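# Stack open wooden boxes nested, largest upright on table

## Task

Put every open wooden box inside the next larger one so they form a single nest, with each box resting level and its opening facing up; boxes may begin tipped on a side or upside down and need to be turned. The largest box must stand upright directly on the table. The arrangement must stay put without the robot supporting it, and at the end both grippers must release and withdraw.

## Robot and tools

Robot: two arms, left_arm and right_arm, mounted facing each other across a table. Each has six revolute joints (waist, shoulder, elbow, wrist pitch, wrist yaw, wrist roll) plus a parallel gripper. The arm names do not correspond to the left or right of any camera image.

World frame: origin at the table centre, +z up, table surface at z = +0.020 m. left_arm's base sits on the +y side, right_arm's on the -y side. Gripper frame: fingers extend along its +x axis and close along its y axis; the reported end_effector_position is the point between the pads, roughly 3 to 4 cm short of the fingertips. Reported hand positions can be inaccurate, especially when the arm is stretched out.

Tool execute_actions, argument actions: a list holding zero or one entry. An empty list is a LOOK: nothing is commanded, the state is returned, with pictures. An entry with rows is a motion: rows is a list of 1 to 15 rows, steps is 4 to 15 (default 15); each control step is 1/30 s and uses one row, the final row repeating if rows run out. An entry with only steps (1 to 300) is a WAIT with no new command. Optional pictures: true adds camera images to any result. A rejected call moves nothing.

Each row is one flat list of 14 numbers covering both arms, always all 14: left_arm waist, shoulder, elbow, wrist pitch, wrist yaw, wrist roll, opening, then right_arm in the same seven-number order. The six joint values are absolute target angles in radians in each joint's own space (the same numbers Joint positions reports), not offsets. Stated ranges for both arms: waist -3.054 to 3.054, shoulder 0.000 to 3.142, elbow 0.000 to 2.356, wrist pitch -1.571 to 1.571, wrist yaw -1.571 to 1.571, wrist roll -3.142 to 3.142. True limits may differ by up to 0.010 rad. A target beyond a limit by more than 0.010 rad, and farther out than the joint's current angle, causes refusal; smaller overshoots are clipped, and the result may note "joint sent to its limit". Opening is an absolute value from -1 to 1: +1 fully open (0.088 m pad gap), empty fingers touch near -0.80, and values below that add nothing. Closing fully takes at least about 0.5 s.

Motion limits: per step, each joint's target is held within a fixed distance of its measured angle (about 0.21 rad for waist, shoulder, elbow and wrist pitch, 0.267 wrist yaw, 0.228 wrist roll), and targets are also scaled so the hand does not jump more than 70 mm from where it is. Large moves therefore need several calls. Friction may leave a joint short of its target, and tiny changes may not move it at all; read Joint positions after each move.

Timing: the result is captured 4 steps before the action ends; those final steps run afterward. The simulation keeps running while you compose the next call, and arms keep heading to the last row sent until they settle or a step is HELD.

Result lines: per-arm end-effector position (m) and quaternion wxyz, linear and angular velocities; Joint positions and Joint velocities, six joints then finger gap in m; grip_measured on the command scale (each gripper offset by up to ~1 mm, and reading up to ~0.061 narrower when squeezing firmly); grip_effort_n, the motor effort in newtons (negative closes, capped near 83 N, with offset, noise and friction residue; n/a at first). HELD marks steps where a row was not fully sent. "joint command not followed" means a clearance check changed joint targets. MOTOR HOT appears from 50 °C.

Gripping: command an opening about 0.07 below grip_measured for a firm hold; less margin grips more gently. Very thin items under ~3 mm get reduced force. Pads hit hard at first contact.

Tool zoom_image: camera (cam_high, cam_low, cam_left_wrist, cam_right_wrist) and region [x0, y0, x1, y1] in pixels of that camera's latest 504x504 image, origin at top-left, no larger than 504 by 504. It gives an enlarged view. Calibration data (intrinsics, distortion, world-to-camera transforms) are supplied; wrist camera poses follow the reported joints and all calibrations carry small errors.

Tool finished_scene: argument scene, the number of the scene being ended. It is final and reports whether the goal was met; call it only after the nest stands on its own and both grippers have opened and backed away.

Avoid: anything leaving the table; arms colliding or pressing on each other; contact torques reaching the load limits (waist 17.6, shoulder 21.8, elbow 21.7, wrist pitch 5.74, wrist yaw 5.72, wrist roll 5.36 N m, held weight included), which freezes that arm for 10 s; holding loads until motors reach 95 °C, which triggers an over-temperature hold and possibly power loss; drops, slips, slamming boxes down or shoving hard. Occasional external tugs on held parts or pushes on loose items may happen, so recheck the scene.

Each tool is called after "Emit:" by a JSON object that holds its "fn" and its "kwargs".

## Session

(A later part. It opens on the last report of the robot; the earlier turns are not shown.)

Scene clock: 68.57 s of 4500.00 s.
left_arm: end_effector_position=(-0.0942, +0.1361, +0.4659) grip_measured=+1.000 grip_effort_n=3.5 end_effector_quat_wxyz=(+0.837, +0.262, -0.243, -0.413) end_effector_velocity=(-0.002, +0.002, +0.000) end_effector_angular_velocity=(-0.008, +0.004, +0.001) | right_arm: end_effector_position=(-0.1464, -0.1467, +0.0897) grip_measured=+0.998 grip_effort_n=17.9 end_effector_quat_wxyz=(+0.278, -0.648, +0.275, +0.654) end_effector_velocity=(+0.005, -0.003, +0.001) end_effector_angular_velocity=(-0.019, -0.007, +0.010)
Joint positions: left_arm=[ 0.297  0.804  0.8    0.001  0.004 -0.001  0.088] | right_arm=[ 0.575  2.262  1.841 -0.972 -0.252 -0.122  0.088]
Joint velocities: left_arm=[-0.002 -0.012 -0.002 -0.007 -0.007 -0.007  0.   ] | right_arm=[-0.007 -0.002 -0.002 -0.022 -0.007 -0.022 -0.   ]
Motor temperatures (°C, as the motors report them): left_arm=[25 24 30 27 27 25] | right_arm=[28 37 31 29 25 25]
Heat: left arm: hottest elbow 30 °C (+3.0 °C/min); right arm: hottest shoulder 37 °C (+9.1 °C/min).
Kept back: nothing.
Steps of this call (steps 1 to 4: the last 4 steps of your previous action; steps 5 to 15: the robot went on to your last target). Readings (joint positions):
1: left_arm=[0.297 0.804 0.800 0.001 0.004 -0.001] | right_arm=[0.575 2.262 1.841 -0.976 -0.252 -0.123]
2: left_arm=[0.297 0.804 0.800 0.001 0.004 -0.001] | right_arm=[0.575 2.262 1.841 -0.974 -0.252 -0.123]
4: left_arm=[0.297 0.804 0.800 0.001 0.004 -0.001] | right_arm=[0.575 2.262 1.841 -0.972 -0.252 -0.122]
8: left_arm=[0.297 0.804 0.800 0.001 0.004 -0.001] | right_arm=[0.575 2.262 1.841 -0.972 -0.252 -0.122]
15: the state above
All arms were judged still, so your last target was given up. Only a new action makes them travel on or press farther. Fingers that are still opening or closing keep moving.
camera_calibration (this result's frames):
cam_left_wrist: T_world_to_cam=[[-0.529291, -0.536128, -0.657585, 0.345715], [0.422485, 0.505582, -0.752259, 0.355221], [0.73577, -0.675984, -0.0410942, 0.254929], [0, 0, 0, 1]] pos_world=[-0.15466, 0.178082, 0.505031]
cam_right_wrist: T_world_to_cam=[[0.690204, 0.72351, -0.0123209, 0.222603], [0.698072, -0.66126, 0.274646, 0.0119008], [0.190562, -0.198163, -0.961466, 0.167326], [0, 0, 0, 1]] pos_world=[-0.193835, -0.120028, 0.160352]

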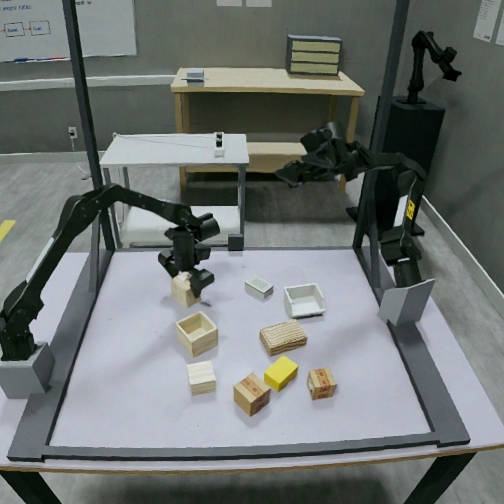

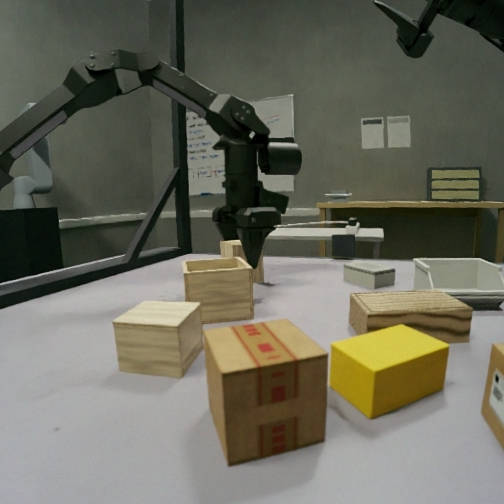

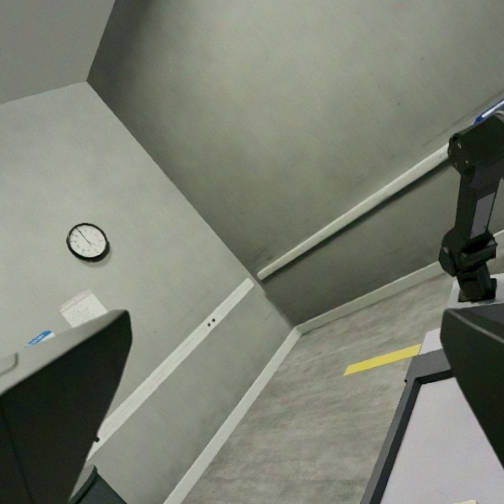

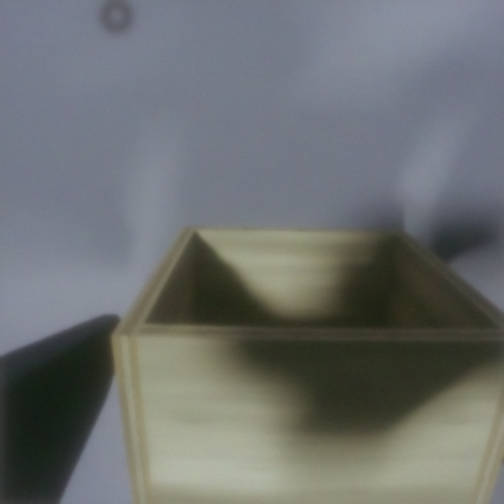

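Emit:
{"fn": "execute_actions", "kwargs": {"actions": [{"rows":[[0.3,0.8,0.8,0,0,0,1,0.585,2.315,1.795,-0.90,-0.25,-0.12,1]],"steps":15}]}}

Emit:
{"fn": "execute_actions", "kwargs": {"actions": [{"rows":[[0.3,0.8,0.8,0,0,0,1,0.585,2.315,1.795,-0.90,-0.25,-0.12,0.4]],"steps":15}]}}

Emit:
{"fn": "execute_actions", "kwargs": {"actions": [{"rows":[[0.3,0.8,0.8,0,0,0,1,0.585,2.315,1.795,-0.90,-0.25,-0.12,0.4]],"steps":10}], "pictures": true}}

Scene clock: 69.07 s of 4500.00 s.
left_arm: end_effector_position=(-0.0942, +0.1361, +0.4659) grip_measured=+1.000 grip_effort_n=3.5 end_effector_quat_wxyz=(+0.837, +0.262, -0.243, -0.413) end_effector_velocity=(+0.004, +0.002, -0.001) end_effector_angular_velocity=(-0.001, -0.004, +0.024) | right_arm: end_effector_position=(-0.1420, -0.1469, +0.0639) grip_measured=+0.998 grip_effort_n=18.4 end_effector_quat_wxyz=(+0.275, -0.651, +0.276, +0.651) end_effector_velocity=(-0.003, +0.003, +0.000) end_effector_angular_velocity=(+0.021, +0.007, +0.015)
Joint positions: left_arm=[ 0.297  0.804  0.8    0.001  0.004 -0.001  0.088] | right_arm=[ 0.582  2.302  1.805 -0.906 -0.252 -0.122  0.088]
Joint velocities: left_arm=[-0.002  0.002 -0.002 -0.007 -0.022  0.007  0.   ] | right_arm=[ 0.002 -0.002 -0.002  0.022  0.007 -0.007 -0.   ]
Motor temperatures (°C, as the motors report them): left_arm=[25 24 30 27 27 25] | right_arm=[28 37 31 29 25 25]
Heat: left arm: hottest elbow 30 °C (+3.0 °C/min); right arm: hottest shoulder 37 °C (+9.1 °C/min).
Steps of this call (steps 1 to 4: nothing new was sent; steps 5 to 15: the first 11 steps of this action). Readings (joint positions):
5: left_arm=[0.297 0.804 0.800 0.001 0.004 -0.001] | right_arm=[0.576 2.265 1.837 -0.965 -0.252 -0.122]
6: left_arm=[0.297 0.804 0.800 0.001 0.004 -0.001] | right_arm=[0.576 2.267 1.832 -0.945 -0.252 -0.122]
8: left_arm=[0.297 0.804 0.800 0.001 0.004 -0.001] | right_arm=[0.578 2.278 1.825 -0.924 -0.252 -0.122]
12: left_arm=[0.297 0.804 0.800 0.001 0.004 -0.001] | right_arm=[0.581 2.299 1.808 -0.911 -0.252 -0.122]
15: the state above

Scene clock: 69.57 s of 4500.00 s.
left_arm: end_effector_position=(-0.0942, +0.1361, +0.4659) grip_measured=+1.000 grip_effort_n=3.5 end_effector_quat_wxyz=(+0.837, +0.262, -0.243, -0.413) end_effector_velocity=(-0.000, +0.002, -0.001) end_effector_angular_velocity=(+0.002, -0.006, +0.007) | right_arm: end_effector_position=(-0.1426, -0.1461, +0.0639) grip_measured=+0.543 grip_effort_n=-83.5 end_effector_quat_wxyz=(+0.275, -0.650, +0.275, +0.653) end_effector_velocity=(+0.000, -0.000, -0.000) end_effector_angular_velocity=(-0.002, +0.007, +0.006)
Joint positions: left_arm=[ 0.297  0.804  0.8    0.001  0.004 -0.001  0.088] | right_arm=[ 0.582  2.302  1.805 -0.902 -0.252 -0.122  0.066]
Joint velocities: left_arm=[-0.002 -0.007 -0.002 -0.007 -0.007  0.007  0.   ] | right_arm=[-0.002 -0.002 -0.007  0.007 -0.007 -0.007  0.   ]
Motor temperatures (°C, as the motors report them): left_arm=[25 24 30 27 27 25] | right_arm=[28 37 31 29 25 25]
Heat: left arm: hottest elbow 30 °C (+3.0 °C/min); right arm: hottest shoulder 37 °C (+9.1 °C/min).
Steps of this call (steps 1 to 4: the last 4 steps of your previous action; steps 5 to 15: the first 11 steps of this action). Readings (joint positions):
5: left_arm=[0.297 0.804 0.800 0.001 0.004 -0.001] | right_arm=[0.582 2.302 1.805 -0.902 -0.252 -0.122]
6: left_arm=[0.297 0.804 0.800 0.001 0.004 -0.001] | right_arm=[0.582 2.302 1.805 -0.902 -0.252 -0.122]
8: left_arm=[0.297 0.804 0.800 0.001 0.004 -0.001] | right_arm=[0.582 2.302 1.805 -0.902 -0.252 -0.122]
12: left_arm=[0.297 0.804 0.800 0.001 0.004 -0.001] | right_arm=[0.582 2.302 1.805 -0.902 -0.252 -0.122]
15: the state above

Scene clock: 69.90 s of 4500.00 s.
left_arm: end_effector_position=(-0.0942, +0.1361, +0.4659) grip_measured=+1.000 grip_effort_n=3.5 end_effector_quat_wxyz=(+0.837, +0.262, -0.243, -0.413) end_effector_velocity=(-0.000, +0.002, -0.001) end_effector_angular_velocity=(-0.006, +0.006, +0.004) | right_arm: end_effector_position=(-0.1426, -0.1461, +0.0639) grip_measured=+0.543 grip_effort_n=-83.5 end_effector_quat_wxyz=(+0.275, -0.650, +0.275, +0.653) end_effector_velocity=(+0.005, +0.004, +0.001) end_effector_angular_velocity=(+0.010, -0.004, +0.011)
Joint positions: left_arm=[ 0.297  0.804  0.8    0.001  0.004 -0.001  0.088] | right_arm=[ 0.582  2.302  1.805 -0.902 -0.252 -0.122  0.066]
Joint velocities: left_arm=[-0.002 -0.007 -0.002 -0.007 -0.007 -0.007  0.   ] | right_arm=[-0.012 -0.002 -0.007  0.007  0.007 -0.022 -0.   ]
Motor temperatures (°C, as the motors report them): left_arm=[25 24 30 27 27 25] | right_arm=[28 37 31 29 25 25]
Heat: left arm: hottest elbow 30 °C (+3.0 °C/min); right arm: hottest shoulder 37 °C (+9.0 °C/min).
Steps of this call (steps 1 to 4: the last 4 steps of your previous action; steps 5 to 10: the first 6 steps of this action). Readings (joint positions):
5: left_arm=[0.297 0.804 0.800 0.001 0.004 -0.001] | right_arm=[0.582 2.302 1.805 -0.902 -0.252 -0.122]
6: left_arm=[0.297 0.804 0.800 0.001 0.004 -0.001] | right_arm=[0.582 2.302 1.805 -0.902 -0.252 -0.122]
8: left_arm=[0.297 0.804 0.800 0.001 0.004 -0.001] | right_arm=[0.582 2.302 1.805 -0.902 -0.252 -0.122]
10: the state above
camera_calibration (this result's frames):
cam_left_wrist: T_world_to_cam=[[-0.529291, -0.536128, -0.657585, 0.345715], [0.422485, 0.505582, -0.752259, 0.355221], [0.73577, -0.675984, -0.0410942, 0.254929], [0, 0, 0, 1]] pos_world=[-0.15466, 0.178082, 0.505031]
cam_right_wrist: T_world_to_cam=[[0.687066, 0.726449, -0.0145671, 0.219362], [0.700014, -0.656425, 0.281222, 0.0171781], [0.194731, -0.203415, -0.959532, 0.141676], [0, 0, 0, 1]] pos_world=[-0.19033, -0.11926, 0.134307]

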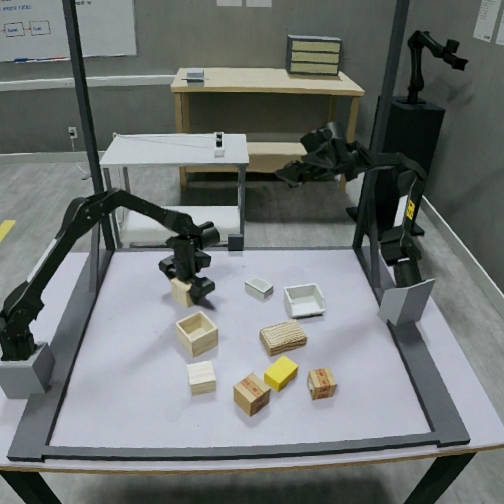

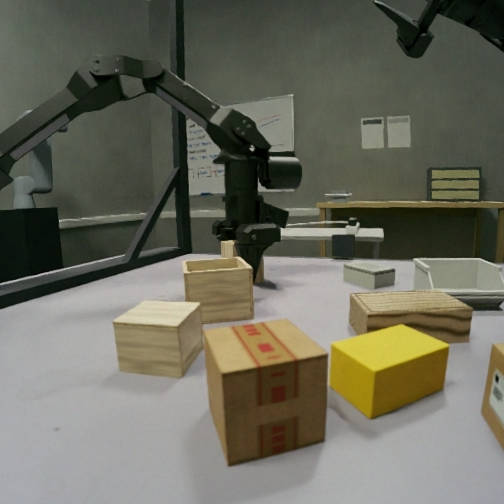

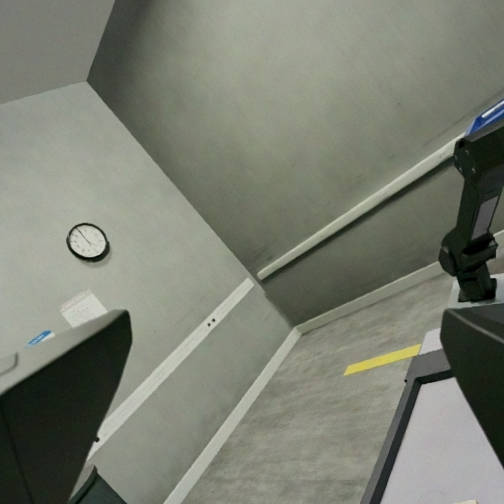

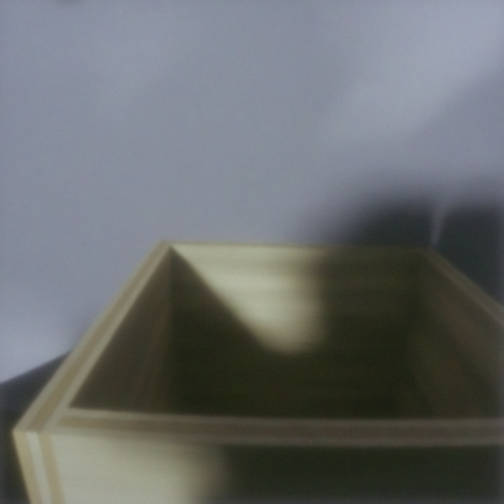

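Held. Lift and rotate.

Emit:
{"fn": "execute_actions", "kwargs": {"actions": [{"rows":[[0.3,0.8,0.8,0,0,0,1,0.56,2.1,1.95,-1.35,-0.25,-0.12,0.4]],"steps":15}]}}

Emit:
{"fn": "execute_actions", "kwargs": {"actions": [{"rows":[[0.3,0.8,0.8,0,0,0,1,0.6,2.2,1.5,0.6,0,0.24,0.4]],"steps":15}]}}

Emit:
{"fn": "execute_actions", "kwargs": {"actions": [{"rows":[[0.3,0.8,0.8,0,0,0,1,0.6,2.2,1.5,0.6,0,0.24,0.4]],"steps":15}]}}

Emit:
{"fn": "execute_actions", "kwargs": {"actions": [{"rows":[[0.3,0.8,0.8,0,0,0,1,0.62,2.516,1.275,1.43,0,0.24,0.4]],"steps":15}]}}

Emit:
{"fn": "execute_actions", "kwargs": {"actions": [{"rows":[[0.3,0.8,0.8,0,0,0,1,0.62,2.516,1.275,1.43,0,0.24,0.4]],"steps":15}]}}

Emit:
{"fn": "execute_actions", "kwargs": {"actions": [{"rows":[[0.3,0.8,0.8,0,0,0,1,0.62,2.625,1.33,1.50,0,0.24,0.4]],"steps":15}]}}

Emit:
{"fn": "execute_actions", "kwargs": {"actions": [{"rows":[[0.3,0.8,0.8,0,0,0,1,0.62,2.625,1.33,1.50,0,0.24,0.4]],"steps":15}], "pictures": true}}

Scene clock: 70.57 s of 4500.00 s.
left_arm: end_effector_position=(-0.0942, +0.1361, +0.4659) grip_measured=+1.000 grip_effort_n=3.5 end_effector_quat_wxyz=(+0.837, +0.262, -0.243, -0.413) end_effector_velocity=(+0.003, +0.001, -0.003) end_effector_angular_velocity=(-0.000, +0.011, +0.010) | right_arm: end_effector_position=(-0.1441, -0.1776, +0.1764) grip_measured=+0.543 grip_effort_n=-83.5 end_effector_quat_wxyz=(+0.278, -0.660, +0.292, +0.633) end_effector_velocity=(+0.001, -0.074, +0.210) end_effector_angular_velocity=(-0.006, +0.018, -0.010)
Joint positions: left_arm=[ 0.297  0.804  0.8    0.001  0.004 -0.001  0.088] | right_arm=[ 0.563  2.112  1.937 -1.275 -0.252 -0.122  0.066]
Joint velocities: left_arm=[-0.002 -0.002 -0.007 -0.007 -0.007 -0.007  0.   ] | right_arm=[-0.032 -0.379  0.212 -0.593 -0.022 -0.022  0.   ]
Motor temperatures (°C, as the motors report them): left_arm=[25 24 30 27 27 25] | right_arm=[28 37 31 29 25 25]
Heat: left arm: hottest elbow 30 °C (+3.0 °C/min); right arm: hottest shoulder 37 °C (+8.1 °C/min).
Steps of this call (steps 1 to 4: the last 4 steps of your previous action; steps 5 to 9: the robot went on to your last target; steps 10 to 20: the first 11 steps of this action). Readings (joint positions):
10: left_arm=[0.297 0.804 0.800 0.001 0.004 -0.001] | right_arm=[0.582 2.295 1.810 -0.911 -0.252 -0.122]
11: left_arm=[0.297 0.804 0.800 0.001 0.004 -0.001] | right_arm=[0.581 2.289 1.819 -0.945 -0.252 -0.122]
13: left_arm=[0.297 0.804 0.800 0.001 0.004 -0.001] | right_arm=[0.578 2.260 1.836 -1.009 -0.252 -0.122]
17: left_arm=[0.297 0.804 0.800 0.001 0.004 -0.001] | right_arm=[0.568 2.170 1.902 -1.168 -0.252 -0.122]
20: the state above

Scene clock: 71.07 s of 4500.00 s.
left_arm: end_effector_position=(-0.0942, +0.1361, +0.4659) grip_measured=+1.000 grip_effort_n=3.5 end_effector_quat_wxyz=(+0.837, +0.262, -0.243, -0.413) end_effector_velocity=(-0.000, +0.003, +0.004) end_effector_angular_velocity=(-0.026, -0.006, +0.009) | right_arm: end_effector_position=(-0.0851, -0.1740, +0.0668) grip_measured=+0.548 grip_effort_n=-83.5 end_effector_quat_wxyz=(+0.435, -0.655, +0.316, +0.531) end_effector_velocity=(+0.011, +0.144, -0.080) end_effector_angular_velocity=(+0.908, +0.344, -0.108)
Joint positions: left_arm=[ 0.297  0.804  0.8    0.001  0.004 -0.001  0.088] | right_arm=[ 0.592  2.183  1.578 -0.901 -0.029  0.203  0.066]
Joint velocities: left_arm=[ 0.002 -0.007 -0.002  0.007 -0.022 -0.007  0.   ] | right_arm=[-0.09  -0.125 -0.598  1.355  0.242  0.271  0.007]
Motor temperatures (°C, as the motors report them): left_arm=[25 24 30 27 27 25] | right_arm=[28 37 31 29 25 25]
Heat: left arm: hottest elbow 30 °C (+3.0 °C/min); right arm: hottest shoulder 37 °C (+8.1 °C/min).
Steps of this call (steps 1 to 4: the last 4 steps of your previous action; steps 5 to 15: the first 11 steps of this action). Readings (joint positions):
5: left_arm=[0.297 0.804 0.800 0.001 0.004 -0.001] | right_arm=[0.563 2.101 1.934 -1.314 -0.235 -0.099]
6: left_arm=[0.297 0.804 0.800 0.001 0.004 -0.001] | right_arm=[0.568 2.102 1.907 -1.271 -0.190 -0.060]
8: left_arm=[0.297 0.804 0.800 0.001 0.004 -0.001] | right_arm=[0.576 2.117 1.850 -1.196 -0.129 0.018]
12: left_arm=[0.297 0.804 0.800 0.001 0.004 -0.001] | right_arm=[0.589 2.165 1.690 -1.025 -0.052 0.154]
15: the state above

Scene clock: 71.57 s of 4500.00 s.
left_arm: end_effector_position=(-0.0942, +0.1361, +0.4659) grip_measured=+1.000 grip_effort_n=4.0 end_effector_quat_wxyz=(+0.837, +0.262, -0.243, -0.413) end_effector_velocity=(+0.004, +0.003, -0.002) end_effector_angular_velocity=(-0.009, +0.008, +0.021) | right_arm: end_effector_position=(-0.1661, -0.0743, +0.0818) grip_measured=+0.549 grip_effort_n=-83.5 end_effector_quat_wxyz=(+0.485, -0.428, +0.205, +0.734) end_effector_velocity=(-0.178, +0.153, +0.093) end_effector_angular_velocity=(+0.964, +0.752, +0.354)
Joint positions: left_arm=[ 0.297  0.804  0.8    0.001  0.004 -0.001  0.088] | right_arm=[ 0.597  2.187  1.511 -0.173 -0.005  0.238  0.066]
Joint velocities: left_arm=[-0.002 -0.002 -0.007 -0.007 -0.022 -0.007  0.   ] | right_arm=[ 0.042  0.076 -0.066  1.414  0.007 -0.007 -0.   ]
Motor temperatures (°C, as the motors report them): left_arm=[25 24 30 27 27 25] | right_arm=[28 37 31 29 25 25]
Heat: left arm: hottest elbow 30 °C (+3.0 °C/min); right arm: hottest shoulder 37 °C (+8.1 °C/min).
Steps of this call (steps 1 to 4: the last 4 steps of your previous action; steps 5 to 15: the first 11 steps of this action). Readings (joint positions):
5: left_arm=[0.297 0.804 0.800 0.001 0.004 -0.001] | right_arm=[0.588 2.167 1.537 -0.665 -0.008 0.226]
6: left_arm=[0.297 0.804 0.800 0.001 0.004 -0.001] | right_arm=[0.587 2.167 1.535 -0.617 -0.007 0.229]
8: left_arm=[0.297 0.804 0.800 0.001 0.004 -0.001] | right_arm=[0.587 2.167 1.531 -0.514 -0.006 0.233]
12: left_arm=[0.297 0.804 0.800 0.001 0.004 -0.001] | right_arm=[0.591 2.176 1.519 -0.316 -0.005 0.237]
15: the state above

Scene clock: 72.07 s of 4500.00 s.
left_arm: end_effector_position=(-0.0942, +0.1361, +0.4659) grip_measured=+1.000 grip_effort_n=3.5 end_effector_quat_wxyz=(+0.837, +0.262, -0.243, -0.413) end_effector_velocity=(-0.000, -0.001, -0.002) end_effector_angular_velocity=(+0.001, +0.007, -0.010) | right_arm: end_effector_position=(-0.1819, -0.0450, +0.0608) grip_measured=+0.549 grip_effort_n=-83.5 end_effector_quat_wxyz=(+0.486, -0.306, +0.150, +0.805) end_effector_velocity=(-0.010, +0.056, -0.023) end_effector_angular_velocity=(+0.465, +0.369, +0.114)
Joint positions: left_arm=[ 0.297  0.804  0.8    0.001  0.004 -0.001  0.088] | right_arm=[ 0.597  2.299  1.398  0.357 -0.003  0.248  0.066]
Joint velocities: left_arm=[-0.002 -0.002 -0.007  0.007  0.007 -0.007  0.   ] | right_arm=[-0.037  0.266 -0.164  1.033 -0.007  0.007 -0.   ]
Motor temperatures (°C, as the motors report them): left_arm=[25 24 30 27 27 25] | right_arm=[28 37 31 29 25 25]
Heat: left arm: hottest elbow 30 °C (+3.0 °C/min); right arm: hottest shoulder 37 °C (+8.1 °C/min).
Steps of this call (steps 1 to 4: the last 4 steps of your previous action; steps 5 to 15: the first 11 steps of this action). Readings (joint positions):
5: left_arm=[0.297 0.804 0.800 0.001 0.004 -0.001] | right_arm=[0.599 2.196 1.504 0.066 -0.005 0.238]
6: left_arm=[0.297 0.804 0.800 0.001 0.004 -0.001] | right_arm=[0.599 2.199 1.496 0.092 -0.005 0.238]
8: left_arm=[0.297 0.804 0.800 0.001 0.004 -0.001] | right_arm=[0.601 2.217 1.471 0.135 -0.005 0.238]
12: left_arm=[0.297 0.804 0.800 0.001 0.004 -0.001] | right_arm=[0.600 2.274 1.417 0.250 -0.003 0.248]
15: the state above

Scene clock: 72.57 s of 4500.00 s.
left_arm: end_effector_position=(-0.0942, +0.1361, +0.4659) grip_measured=+1.000 grip_effort_n=3.5 end_effector_quat_wxyz=(+0.837, +0.262, -0.243, -0.413) end_effector_velocity=(+0.003, +0.000, -0.002) end_effector_angular_velocity=(-0.000, +0.011, +0.010) | right_arm: end_effector_position=(-0.1900, -0.0338, +0.0656) grip_measured=+0.549 grip_effort_n=-83.5 end_effector_quat_wxyz=(+0.468, -0.125, +0.055, +0.873) end_effector_velocity=(-0.032, -0.052, +0.034) end_effector_angular_velocity=(+0.618, +0.508, +0.275)
Joint positions: left_arm=[ 0.297  0.804  0.8    0.001  0.004 -0.001  0.088] | right_arm=[0.597 2.474 1.301 1.062 0.009 0.238 0.066]
Joint velocities: left_arm=[-0.002  0.002 -0.002 -0.007 -0.007 -0.007  0.   ] | right_arm=[ 0.081  0.315 -0.183  1.341  0.007  0.007 -0.   ]
Motor temperatures (°C, as the motors report them): left_arm=[25 24 30 27 27 25] | right_arm=[28 37 30 29 25 25]
Heat: left arm: hottest elbow 30 °C (+3.0 °C/min); right arm: hottest shoulder 37 °C (+8.1 °C/min).
Steps of this call (steps 1 to 4: the last 4 steps of your previous action; steps 5 to 15: the first 11 steps of this action). Readings (joint positions):
5: left_arm=[0.297 0.804 0.800 0.001 0.004 -0.001] | right_arm=[0.592 2.349 1.373 0.551 -0.001 0.250]
6: left_arm=[0.297 0.804 0.800 0.001 0.004 -0.001] | right_arm=[0.592 2.361 1.366 0.597 0.000 0.250]
8: left_arm=[0.297 0.804 0.800 0.001 0.004 -0.001] | right_arm=[0.592 2.388 1.351 0.701 0.004 0.248]
12: left_arm=[0.297 0.804 0.800 0.001 0.004 -0.001] | right_arm=[0.594 2.440 1.320 0.919 0.009 0.240]
15: the state above

Scene clock: 73.07 s of 4500.00 s.
left_arm: end_effector_position=(-0.0942, +0.1361, +0.4659) grip_measured=+1.000 grip_effort_n=3.5 end_effector_quat_wxyz=(+0.837, +0.262, -0.243, -0.413) end_effector_velocity=(+0.003, +0.003, +0.001) end_effector_angular_velocity=(-0.015, +0.004, +0.021) | right_arm: end_effector_position=(-0.2027, -0.0499, +0.0812) grip_measured=+0.549 grip_effort_n=-83.5 end_effector_quat_wxyz=(+0.426, +0.004, -0.004, +0.904) end_effector_velocity=(+0.002, +0.001, +0.014) end_effector_angular_velocity=(+0.072, +0.048, +0.006)
Joint positions: left_arm=[ 0.297  0.804  0.8    0.001  0.004 -0.001  0.088] | right_arm=[0.622 2.611 1.316 1.485 0.003 0.238 0.066]
Joint velocities: left_arm=[ 0.002 -0.002 -0.002 -0.007 -0.022 -0.007  0.   ] | right_arm=[-0.007  0.017  0.007  0.095  0.007 -0.007 -0.   ]
Motor temperatures (°C, as the motors report them): left_arm=[25 24 30 27 27 25] | right_arm=[28 37 30 29 25 25]
Heat: left arm: hottest elbow 30 °C (+3.0 °C/min); right arm: hottest shoulder 37 °C (+8.1 °C/min).
Steps of this call (steps 1 to 4: the last 4 steps of your previous action; steps 5 to 15: the first 11 steps of this action). Readings (joint positions):
5: left_arm=[0.297 0.804 0.800 0.001 0.004 -0.001] | right_arm=[0.619 2.521 1.281 1.298 0.003 0.238]
6: left_arm=[0.297 0.804 0.800 0.001 0.004 -0.001] | right_arm=[0.621 2.537 1.293 1.355 0.003 0.238]
8: left_arm=[0.297 0.804 0.800 0.001 0.004 -0.001] | right_arm=[0.622 2.564 1.312 1.417 0.003 0.238]
12: left_arm=[0.297 0.804 0.800 0.001 0.004 -0.001] | right_arm=[0.622 2.601 1.316 1.469 0.003 0.238]
15: the state above

Scene clock: 73.57 s of 4500.00 s.
left_arm: end_effector_position=(-0.0942, +0.1361, +0.4659) grip_measured=+1.000 grip_effort_n=3.5 end_effector_quat_wxyz=(+0.837, +0.262, -0.243, -0.413) end_effector_velocity=(+0.002, +0.001, -0.005) end_effector_angular_velocity=(+0.014, +0.020, +0.005) | right_arm: end_effector_position=(-0.2043, -0.0496, +0.0852) grip_measured=+0.549 grip_effort_n=-83.5 end_effector_quat_wxyz=(+0.425, +0.011, -0.008, +0.905) end_effector_velocity=(-0.000, +0.000, +0.002) end_effector_angular_velocity=(+0.002, -0.008, +0.004)
Joint positions: left_arm=[ 0.297  0.804  0.8    0.001  0.004 -0.001  0.088] | right_arm=[0.622 2.611 1.321 1.497 0.003 0.238 0.066]
Joint velocities: left_arm=[-0.002 -0.002 -0.002 -0.022  0.007 -0.007  0.   ] | right_arm=[-0.002 -0.007 -0.002 -0.007 -0.007 -0.007 -0.   ]
Motor temperatures (°C, as the motors report them): left_arm=[25 24 30 27 27 25] | right_arm=[28 37 30 29 25 25]
Heat: left arm: hottest elbow 30 °C (+3.0 °C/min); right arm: hottest shoulder 37 °C (+8.1 °C/min).
Steps of this call (steps 1 to 4: the last 4 steps of your previous action; steps 5 to 15: the first 11 steps of this action). Readings (joint positions):
5: left_arm=[0.297 0.804 0.800 0.001 0.004 -0.001] | right_arm=[0.622 2.611 1.321 1.495 0.003 0.238]
6: left_arm=[0.297 0.804 0.800 0.001 0.004 -0.001] | right_arm=[0.622 2.611 1.321 1.495 0.003 0.238]
8: left_arm=[0.297 0.804 0.800 0.001 0.004 -0.001] | right_arm=[0.622 2.611 1.321 1.496 0.003 0.238]
12: left_arm=[0.297 0.804 0.800 0.001 0.004 -0.001] | right_arm=[0.622 2.611 1.321 1.497 0.003 0.238]
15: the state above
camera_calibration (this result's frames):
cam_left_wrist: T_world_to_cam=[[-0.529291, -0.536128, -0.657585, 0.345715], [0.422485, 0.505582, -0.752259, 0.355221], [0.73577, -0.675984, -0.0410942, 0.254929], [0, 0, 0, 1]] pos_world=[-0.15466, 0.178082, 0.505031]
cam_right_wrist: T_world_to_cam=[[0.760007, 0.648254, 0.0464305, 0.197723], [0.201866, -0.167551, -0.964975, 0.146449], [-0.617769, 0.742761, -0.258201, 0.0149262], [0, 0, 0, 1]] pos_world=[-0.170613, -0.114724, 0.135993]

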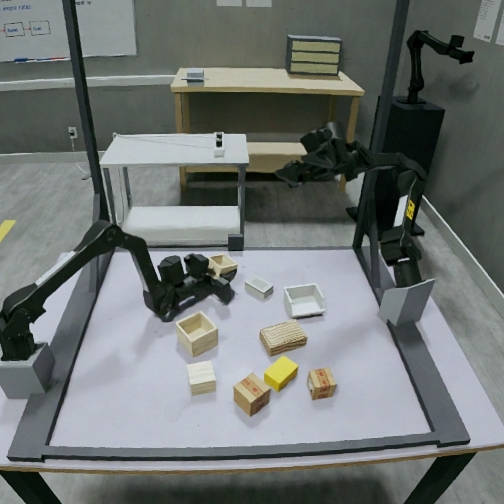

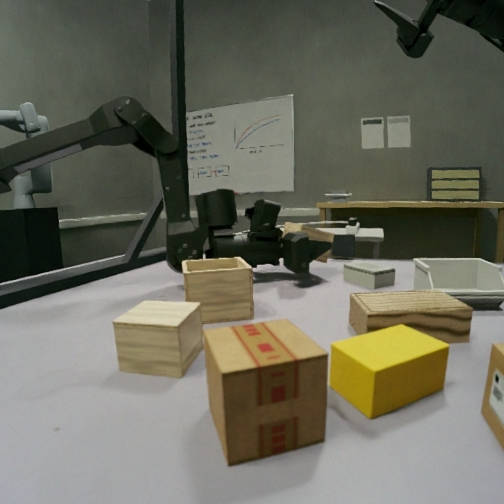

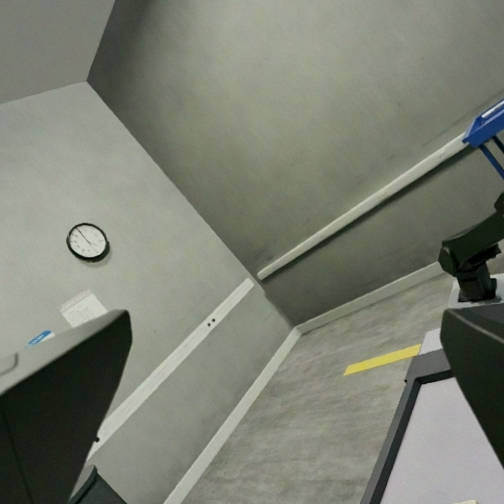

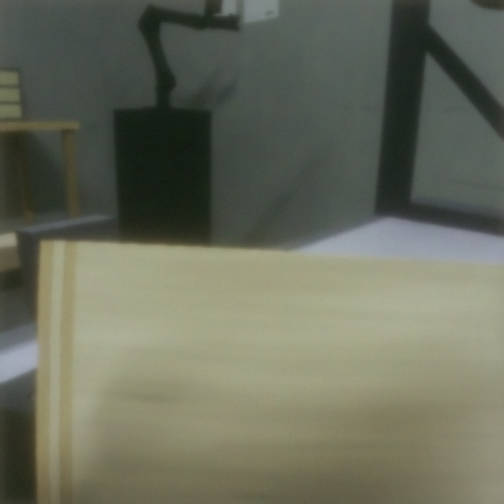

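Emit:
{"fn": "execute_actions", "kwargs": {"actions": [{"rows":[[0.3,0.8,0.8,0,0,0,1,0.62,2.625,1.33,1.40,0,0.24,0.4]],"steps":15}], "pictures": true}}

Scene clock: 77.00 s of 4500.00 s.
left_arm: end_effector_position=(-0.0942, +0.1361, +0.4659) grip_measured=+1.000 grip_effort_n=4.0 end_effector_quat_wxyz=(+0.837, +0.262, -0.243, -0.413) end_effector_velocity=(+0.002, -0.001, -0.004) end_effector_angular_velocity=(+0.017, +0.003, +0.002) | right_arm: end_effector_position=(-0.2006, -0.0464, +0.0657) grip_measured=+0.549 grip_effort_n=-83.5 end_effector_quat_wxyz=(+0.434, -0.028, +0.010, +0.900) end_effector_velocity=(+0.001, +0.000, -0.012) end_effector_angular_velocity=(-0.038, -0.040, +0.007)
Joint positions: left_arm=[ 0.297  0.804  0.8    0.001  0.004 -0.001  0.088] | right_arm=[0.622 2.614 1.325 1.407 0.003 0.238 0.066]
Joint velocities: left_arm=[-0.002  0.002 -0.002 -0.007  0.007  0.007  0.   ] | right_arm=[-0.002  0.002  0.002 -0.051 -0.022 -0.007 -0.   ]
Motor temperatures (°C, as the motors report them): left_arm=[25 24 30 27 27 25] | right_arm=[28 38 30 29 25 25]
Heat: left arm: hottest elbow 30 °C (+2.0 °C/min); right arm: hottest shoulder 38 °C (+9.0 °C/min).
Steps of this call (steps 1 to 4: the last 4 steps of your previous action; steps 5 to 15: the robot went on to your last target; steps 16 to 90: nothing new was sent; then 0.07 s passed at rest; steps 91 to 101: the first 11 steps of this action). Readings (joint positions):
91: left_arm=[0.297 0.804 0.800 0.001 0.004 -0.001] | right_arm=[0.622 2.611 1.321 1.491 0.003 0.238]
92: left_arm=[0.297 0.804 0.800 0.001 0.004 -0.001] | right_arm=[0.622 2.611 1.323 1.467 0.003 0.238]
94: left_arm=[0.297 0.804 0.800 0.001 0.004 -0.001] | right_arm=[0.622 2.611 1.325 1.434 0.003 0.238]
98: left_arm=[0.297 0.804 0.800 0.001 0.004 -0.001] | right_arm=[0.622 2.614 1.325 1.411 0.003 0.238]
101: the state above
camera_calibration (this result's frames):
cam_left_wrist: T_world_to_cam=[[-0.529291, -0.536128, -0.657585, 0.345715], [0.422485, 0.505582, -0.752259, 0.355221], [0.73577, -0.675984, -0.0410942, 0.254929], [0, 0, 0, 1]] pos_world=[-0.15466, 0.178082, 0.505031]
cam_right_wrist: T_world_to_cam=[[0.771266, 0.634863, 0.0457972, 0.195458], [0.250068, -0.236059, -0.939011, 0.132149], [-0.585333, 0.73568, -0.340823, 0.0213698], [0, 0, 0, 1]] pos_world=[-0.171288, -0.108616, 0.122422]

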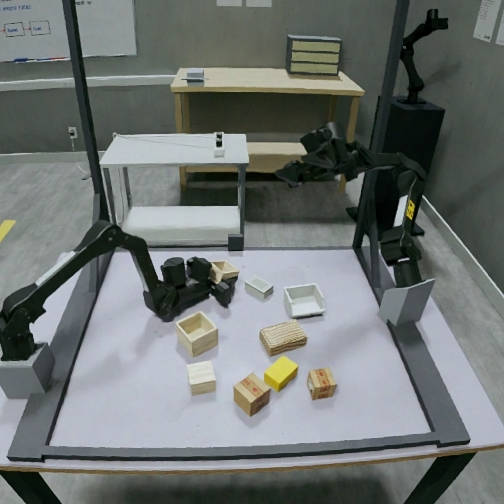

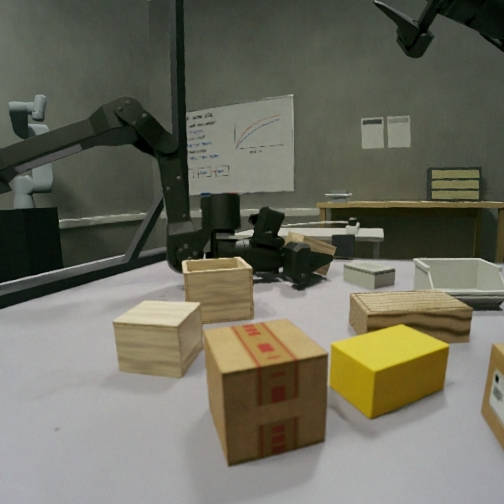

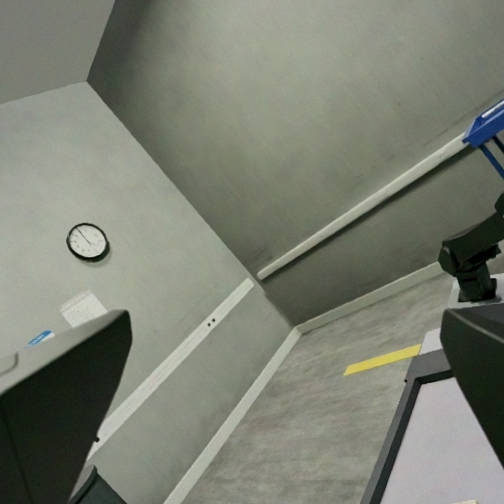

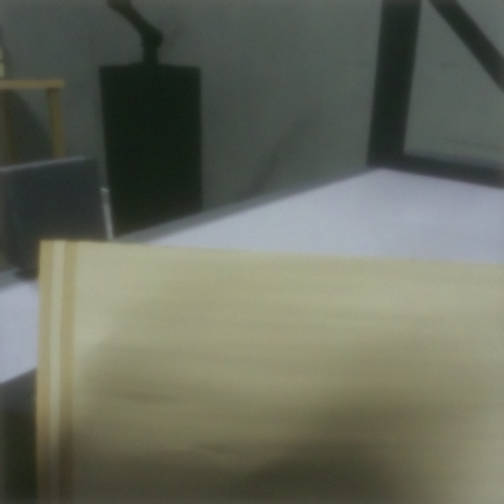

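Emit:
{"fn": "zoom_image", "kwargs": {"camera": "cam_high", "region": [140,220,280,330]}}

Emit:
{"fn": "zoom_image", "kwargs": {"camera": "cam_low", "region": [200,180,380,320]}}

Region (140, 220, 280, 330) of cam_high's 504x504 image, scaled by 3.600, with more detail than that image has; it fills the top 396 rows of this view, and the rest is white.

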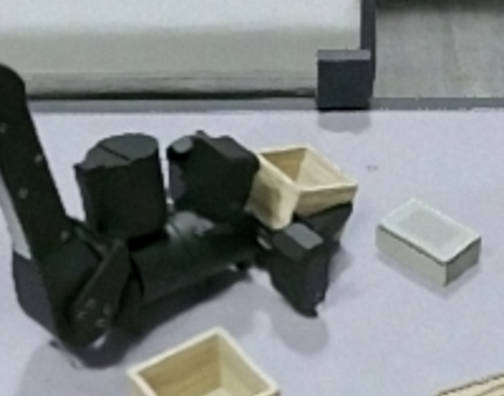

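Region (200, 180, 380, 320) of cam_low's 504x504 image, scaled by 2.800, with more detail than that image has.

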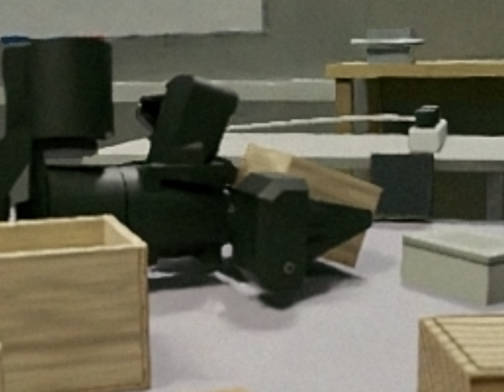

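Emit:
{"fn": "execute_actions", "kwargs": {"actions": [{"rows":[[0.3,0.8,0.8,0,0,0,1,0.62,2.625,1.33,1.40,0,0.24,1]],"steps":15}]}}

Emit:
{"fn": "execute_actions", "kwargs": {"actions": [{"rows":[[0.3,0.8,0.8,0,0,0,1,0.615,2.45,1.1,1.3,0,0.24,1]],"steps":15}]}}

Emit:
{"fn": "execute_actions", "kwargs": {"actions": [{"rows":[[0.3,0.8,0.8,0,0,0,1,0.6,2.15,1.3,0.9,-0.1,0.2,1]],"steps":15}]}}

Emit:
{"fn": "execute_actions", "kwargs": {"actions": [{"rows":[[0.3,0.8,0.8,0,0,0,1,0.62,2.0,1.6,-0.8,-0.25,0,1]],"steps":15}]}}

Emit:
{"fn": "execute_actions", "kwargs": {"actions": [{"steps":45}], "pictures": true}}

Scene clock: 77.77 s of 4500.00 s.
left_arm: end_effector_position=(-0.0942, +0.1361, +0.4659) grip_measured=+1.000 grip_effort_n=4.0 end_effector_quat_wxyz=(+0.837, +0.262, -0.243, -0.413) end_effector_velocity=(-0.003, -0.002, -0.001) end_effector_angular_velocity=(+0.009, -0.006, -0.014) | right_arm: end_effector_position=(-0.2000, -0.0460, +0.0646) grip_measured=+0.971 grip_effort_n=18.8 end_effector_quat_wxyz=(+0.435, -0.030, +0.011, +0.900) end_effector_velocity=(+0.002, +0.001, -0.000) end_effector_angular_velocity=(+0.011, -0.021, -0.010)
Joint positions: left_arm=[ 0.297  0.804  0.8    0.001  0.004 -0.001  0.088] | right_arm=[0.621 2.614 1.325 1.401 0.003 0.238 0.087]
Joint velocities: left_arm=[-0.007 -0.002 -0.002  0.007  0.007  0.007  0.   ] | right_arm=[-0.002 -0.002 -0.002 -0.007  0.007 -0.022  0.011]
Motor temperatures (°C, as the motors report them): left_arm=[25 24 30 27 27 25] | right_arm=[28 38 30 29 25 25]
Heat: left arm: hottest elbow 30 °C (+2.0 °C/min); right arm: hottest shoulder 38 °C (+9.0 °C/min).
Steps of this call (steps 1 to 4: the last 4 steps of your previous action; steps 5 to 12: the robot went on to your last target; steps 13 to 23: the first 11 steps of this action). Readings (joint positions):
13: left_arm=[0.297 0.804 0.800 0.001 0.004 -0.001] | right_arm=[0.622 2.614 1.325 1.401 0.003 0.238]
14: left_arm=[0.297 0.804 0.800 0.001 0.004 -0.001] | right_arm=[0.622 2.614 1.325 1.401 0.003 0.238]
16: left_arm=[0.297 0.804 0.800 0.001 0.004 -0.001] | right_arm=[0.622 2.614 1.325 1.401 0.003 0.238]
20: left_arm=[0.297 0.804 0.800 0.001 0.004 -0.001] | right_arm=[0.621 2.614 1.325 1.401 0.003 0.238]
23: the state above

Scene clock: 78.27 s of 4500.00 s.
left_arm: end_effector_position=(-0.0942, +0.1361, +0.4659) grip_measured=+1.000 grip_effort_n=3.5 end_effector_quat_wxyz=(+0.837, +0.262, -0.243, -0.413) end_effector_velocity=(+0.005, +0.002, -0.005) end_effector_angular_velocity=(+0.008, +0.019, +0.019) | right_arm: end_effector_position=(-0.1759, -0.0706, +0.0644) grip_measured=+0.997 grip_effort_n=18.8 end_effector_quat_wxyz=(+0.451, -0.095, +0.042, +0.886) end_effector_velocity=(+0.014, -0.010, -0.004) end_effector_angular_velocity=(-0.061, -0.040, -0.020)
Joint positions: left_arm=[ 0.297  0.804  0.8    0.001  0.004 -0.001  0.088] | right_arm=[0.616 2.465 1.119 1.308 0.003 0.238 0.088]
Joint velocities: left_arm=[-0.002 -0.002 -0.007 -0.022 -0.007 -0.007  0.   ] | right_arm=[-0.007 -0.056 -0.081 -0.051 -0.007  0.007 -0.   ]
Motor temperatures (°C, as the motors report them): left_arm=[25 24 30 27 27 25] | right_arm=[28 38 30 29 25 25]
Heat: left arm: hottest elbow 30 °C (+2.0 °C/min); right arm: hottest shoulder 38 °C (+9.1 °C/min).
Steps of this call (steps 1 to 4: the last 4 steps of your previous action; steps 5 to 15: the first 11 steps of this action). Readings (joint positions):
5: left_arm=[0.297 0.804 0.800 0.001 0.004 -0.001] | right_arm=[0.621 2.600 1.308 1.387 0.003 0.238]
6: left_arm=[0.297 0.804 0.800 0.001 0.004 -0.001] | right_arm=[0.621 2.569 1.260 1.358 0.003 0.238]
8: left_arm=[0.297 0.804 0.800 0.001 0.004 -0.001] | right_arm=[0.620 2.519 1.185 1.338 0.003 0.238]
12: left_arm=[0.297 0.804 0.800 0.001 0.004 -0.001] | right_arm=[0.616 2.475 1.132 1.314 0.003 0.238]
15: the state above

Scene clock: 78.77 s of 4500.00 s.
left_arm: end_effector_position=(-0.0942, +0.1361, +0.4659) grip_measured=+1.000 grip_effort_n=3.5 end_effector_quat_wxyz=(+0.837, +0.262, -0.243, -0.413) end_effector_velocity=(+0.004, +0.001, -0.007) end_effector_angular_velocity=(+0.017, +0.022, +0.009) | right_arm: end_effector_position=(-0.2341, -0.0515, +0.1741) grip_measured=+0.998 grip_effort_n=17.9 end_effector_quat_wxyz=(+0.412, -0.077, +0.019, +0.908) end_effector_velocity=(-0.143, +0.012, +0.407) end_effector_angular_velocity=(+0.419, +0.269, +0.244)
Joint positions: left_arm=[ 0.297  0.804  0.8    0.001  0.004 -0.001  0.088] | right_arm=[ 0.605  2.216  1.265  0.984 -0.08   0.208  0.088]
Joint velocities: left_arm=[-0.002 -0.002 -0.007 -0.022  0.007 -0.007  0.   ] | right_arm=[-0.032 -0.696  0.374 -0.535 -0.139 -0.066  0.   ]
Motor temperatures (°C, as the motors report them): left_arm=[25 24 30 27 27 25] | right_arm=[28 38 30 29 25 25]
Heat: left arm: hottest elbow 30 °C (+2.0 °C/min); right arm: hottest shoulder 38 °C (+9.0 °C/min).
Steps of this call (steps 1 to 4: the last 4 steps of your previous action; steps 5 to 15: the first 11 steps of this action). Readings (joint positions):
5: left_arm=[0.297 0.804 0.800 0.001 0.004 -0.001] | right_arm=[0.616 2.453 1.117 1.289 -0.002 0.237]
6: left_arm=[0.297 0.804 0.800 0.001 0.004 -0.001] | right_arm=[0.615 2.442 1.127 1.249 -0.014 0.234]
8: left_arm=[0.297 0.804 0.800 0.001 0.004 -0.001] | right_arm=[0.612 2.409 1.156 1.200 -0.032 0.227]
12: left_arm=[0.297 0.804 0.800 0.001 0.004 -0.001] | right_arm=[0.608 2.301 1.221 1.084 -0.060 0.216]
15: the state above

Scene clock: 79.27 s of 4500.00 s.
left_arm: end_effector_position=(-0.0942, +0.1361, +0.4659) grip_measured=+1.000 grip_effort_n=3.5 end_effector_quat_wxyz=(+0.837, +0.262, -0.243, -0.413) end_effector_velocity=(+0.001, +0.001, -0.001) end_effector_angular_velocity=(-0.011, +0.021, +0.004) | right_arm: end_effector_position=(-0.3009, -0.0639, +0.3013) grip_measured=+0.998 grip_effort_n=18.4 end_effector_quat_wxyz=(+0.330, -0.103, -0.065, +0.936) end_effector_velocity=(-0.081, -0.073, +0.223) end_effector_angular_velocity=(-0.119, -0.347, +0.175)
Joint positions: left_arm=[ 0.297  0.804  0.8    0.001  0.004 -0.001  0.088] | right_arm=[ 0.614  2.027  1.552  0.55  -0.226  0.026  0.088]
Joint velocities: left_arm=[-0.002 -0.002 -0.002 -0.007 -0.007 -0.022  0.   ] | right_arm=[ 0.042 -0.447  0.584 -1.341 -0.183 -0.227  0.   ]
Motor temperatures (°C, as the motors report them): left_arm=[25 24 30 27 27 25] | right_arm=[28 38 30 29 25 25]
Heat: left arm: hottest elbow 30 °C (+2.0 °C/min); right arm: hottest shoulder 38 °C (+9.1 °C/min).
Steps of this call (steps 1 to 4: the last 4 steps of your previous action; steps 5 to 15: the first 11 steps of this action). Readings (joint positions):
5: left_arm=[0.297 0.804 0.800 0.001 0.004 -0.001] | right_arm=[0.602 2.147 1.306 0.914 -0.099 0.189]
6: left_arm=[0.297 0.804 0.800 0.001 0.004 -0.001] | right_arm=[0.601 2.140 1.324 0.875 -0.119 0.163]
8: left_arm=[0.297 0.804 0.800 0.001 0.004 -0.001] | right_arm=[0.604 2.125 1.364 0.820 -0.151 0.122]
12: left_arm=[0.297 0.804 0.800 0.001 0.004 -0.001] | right_arm=[0.609 2.072 1.473 0.690 -0.198 0.060]
15: the state above

Scene clock: 80.77 s of 4500.00 s.
left_arm: end_effector_position=(-0.0942, +0.1361, +0.4659) grip_measured=+1.000 grip_effort_n=3.5 end_effector_quat_wxyz=(+0.837, +0.262, -0.243, -0.413) end_effector_velocity=(+0.001, -0.000, -0.004) end_effector_angular_velocity=(+0.004, +0.010, -0.007) | right_arm: end_effector_position=(-0.1663, -0.1737, +0.1419) grip_measured=+0.998 grip_effort_n=18.4 end_effector_quat_wxyz=(+0.316, -0.580, +0.257, +0.706) end_effector_velocity=(+0.003, -0.004, +0.000) end_effector_angular_velocity=(-0.028, +0.002, -0.001)
Joint positions: left_arm=[ 0.297  0.804  0.8    0.001  0.004 -0.001  0.088] | right_arm=[ 0.617  1.992  1.599 -0.797 -0.245  0.002  0.088]
Joint velocities: left_arm=[-0.002 -0.002 -0.012  0.007  0.007 -0.007  0.   ] | right_arm=[-0.007 -0.002 -0.002 -0.022 -0.022 -0.007  0.   ]
Motor temperatures (°C, as the motors report them): left_arm=[25 24 30 27 27 25] | right_arm=[28 38 31 29 25 25]
Heat: left arm: hottest elbow 30 °C (+2.0 °C/min); right arm: hottest shoulder 38 °C (+9.0 °C/min).
Kept back: nothing.
Steps of this call (steps 1 to 4: the last 4 steps of your previous action; steps 5 to 45: the robot went on to your last target). Readings (joint positions):
1: left_arm=[0.297 0.804 0.800 0.001 0.004 -0.001] | right_arm=[0.615 2.013 1.569 0.505 -0.231 0.020]
2: left_arm=[0.297 0.804 0.800 0.001 0.004 -0.001] | right_arm=[0.616 2.002 1.582 0.459 -0.235 0.015]
4: left_arm=[0.297 0.804 0.800 0.001 0.004 -0.001] | right_arm=[0.617 1.990 1.596 0.364 -0.240 0.010]
8: left_arm=[0.297 0.804 0.800 0.001 0.004 -0.001] | right_arm=[0.617 1.991 1.599 0.161 -0.243 0.005]
45: the state above
camera_calibration (this result's frames):
cam_left_wrist: T_world_to_cam=[[-0.529291, -0.536128, -0.657585, 0.345715], [0.422485, 0.505582, -0.752259, 0.355221], [0.73577, -0.675984, -0.0410942, 0.254929], [0, 0, 0, 1]] pos_world=[-0.15466, 0.178082, 0.505031]
cam_right_wrist: T_world_to_cam=[[0.71422, 0.699919, -0.00156969, 0.254927], [0.697078, -0.711115, 0.0916402, 0.0106843], [0.0630245, -0.0665454, -0.995791, 0.222548], [0, 0, 0, 1]] pos_world=[-0.203548, -0.156021, 0.221033]

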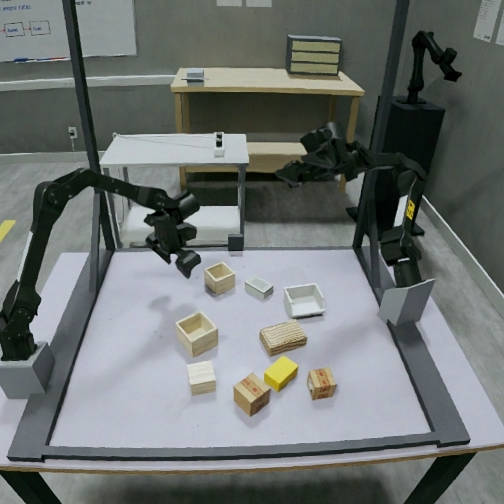

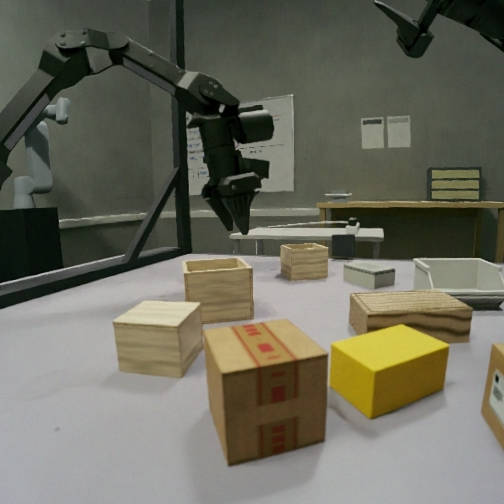

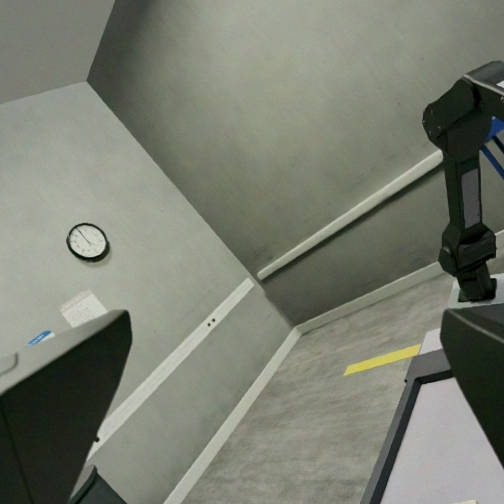

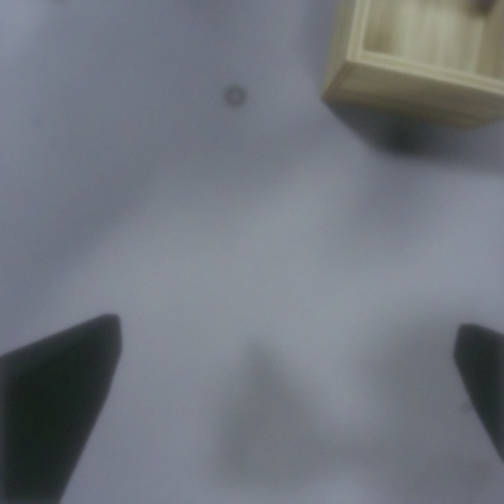

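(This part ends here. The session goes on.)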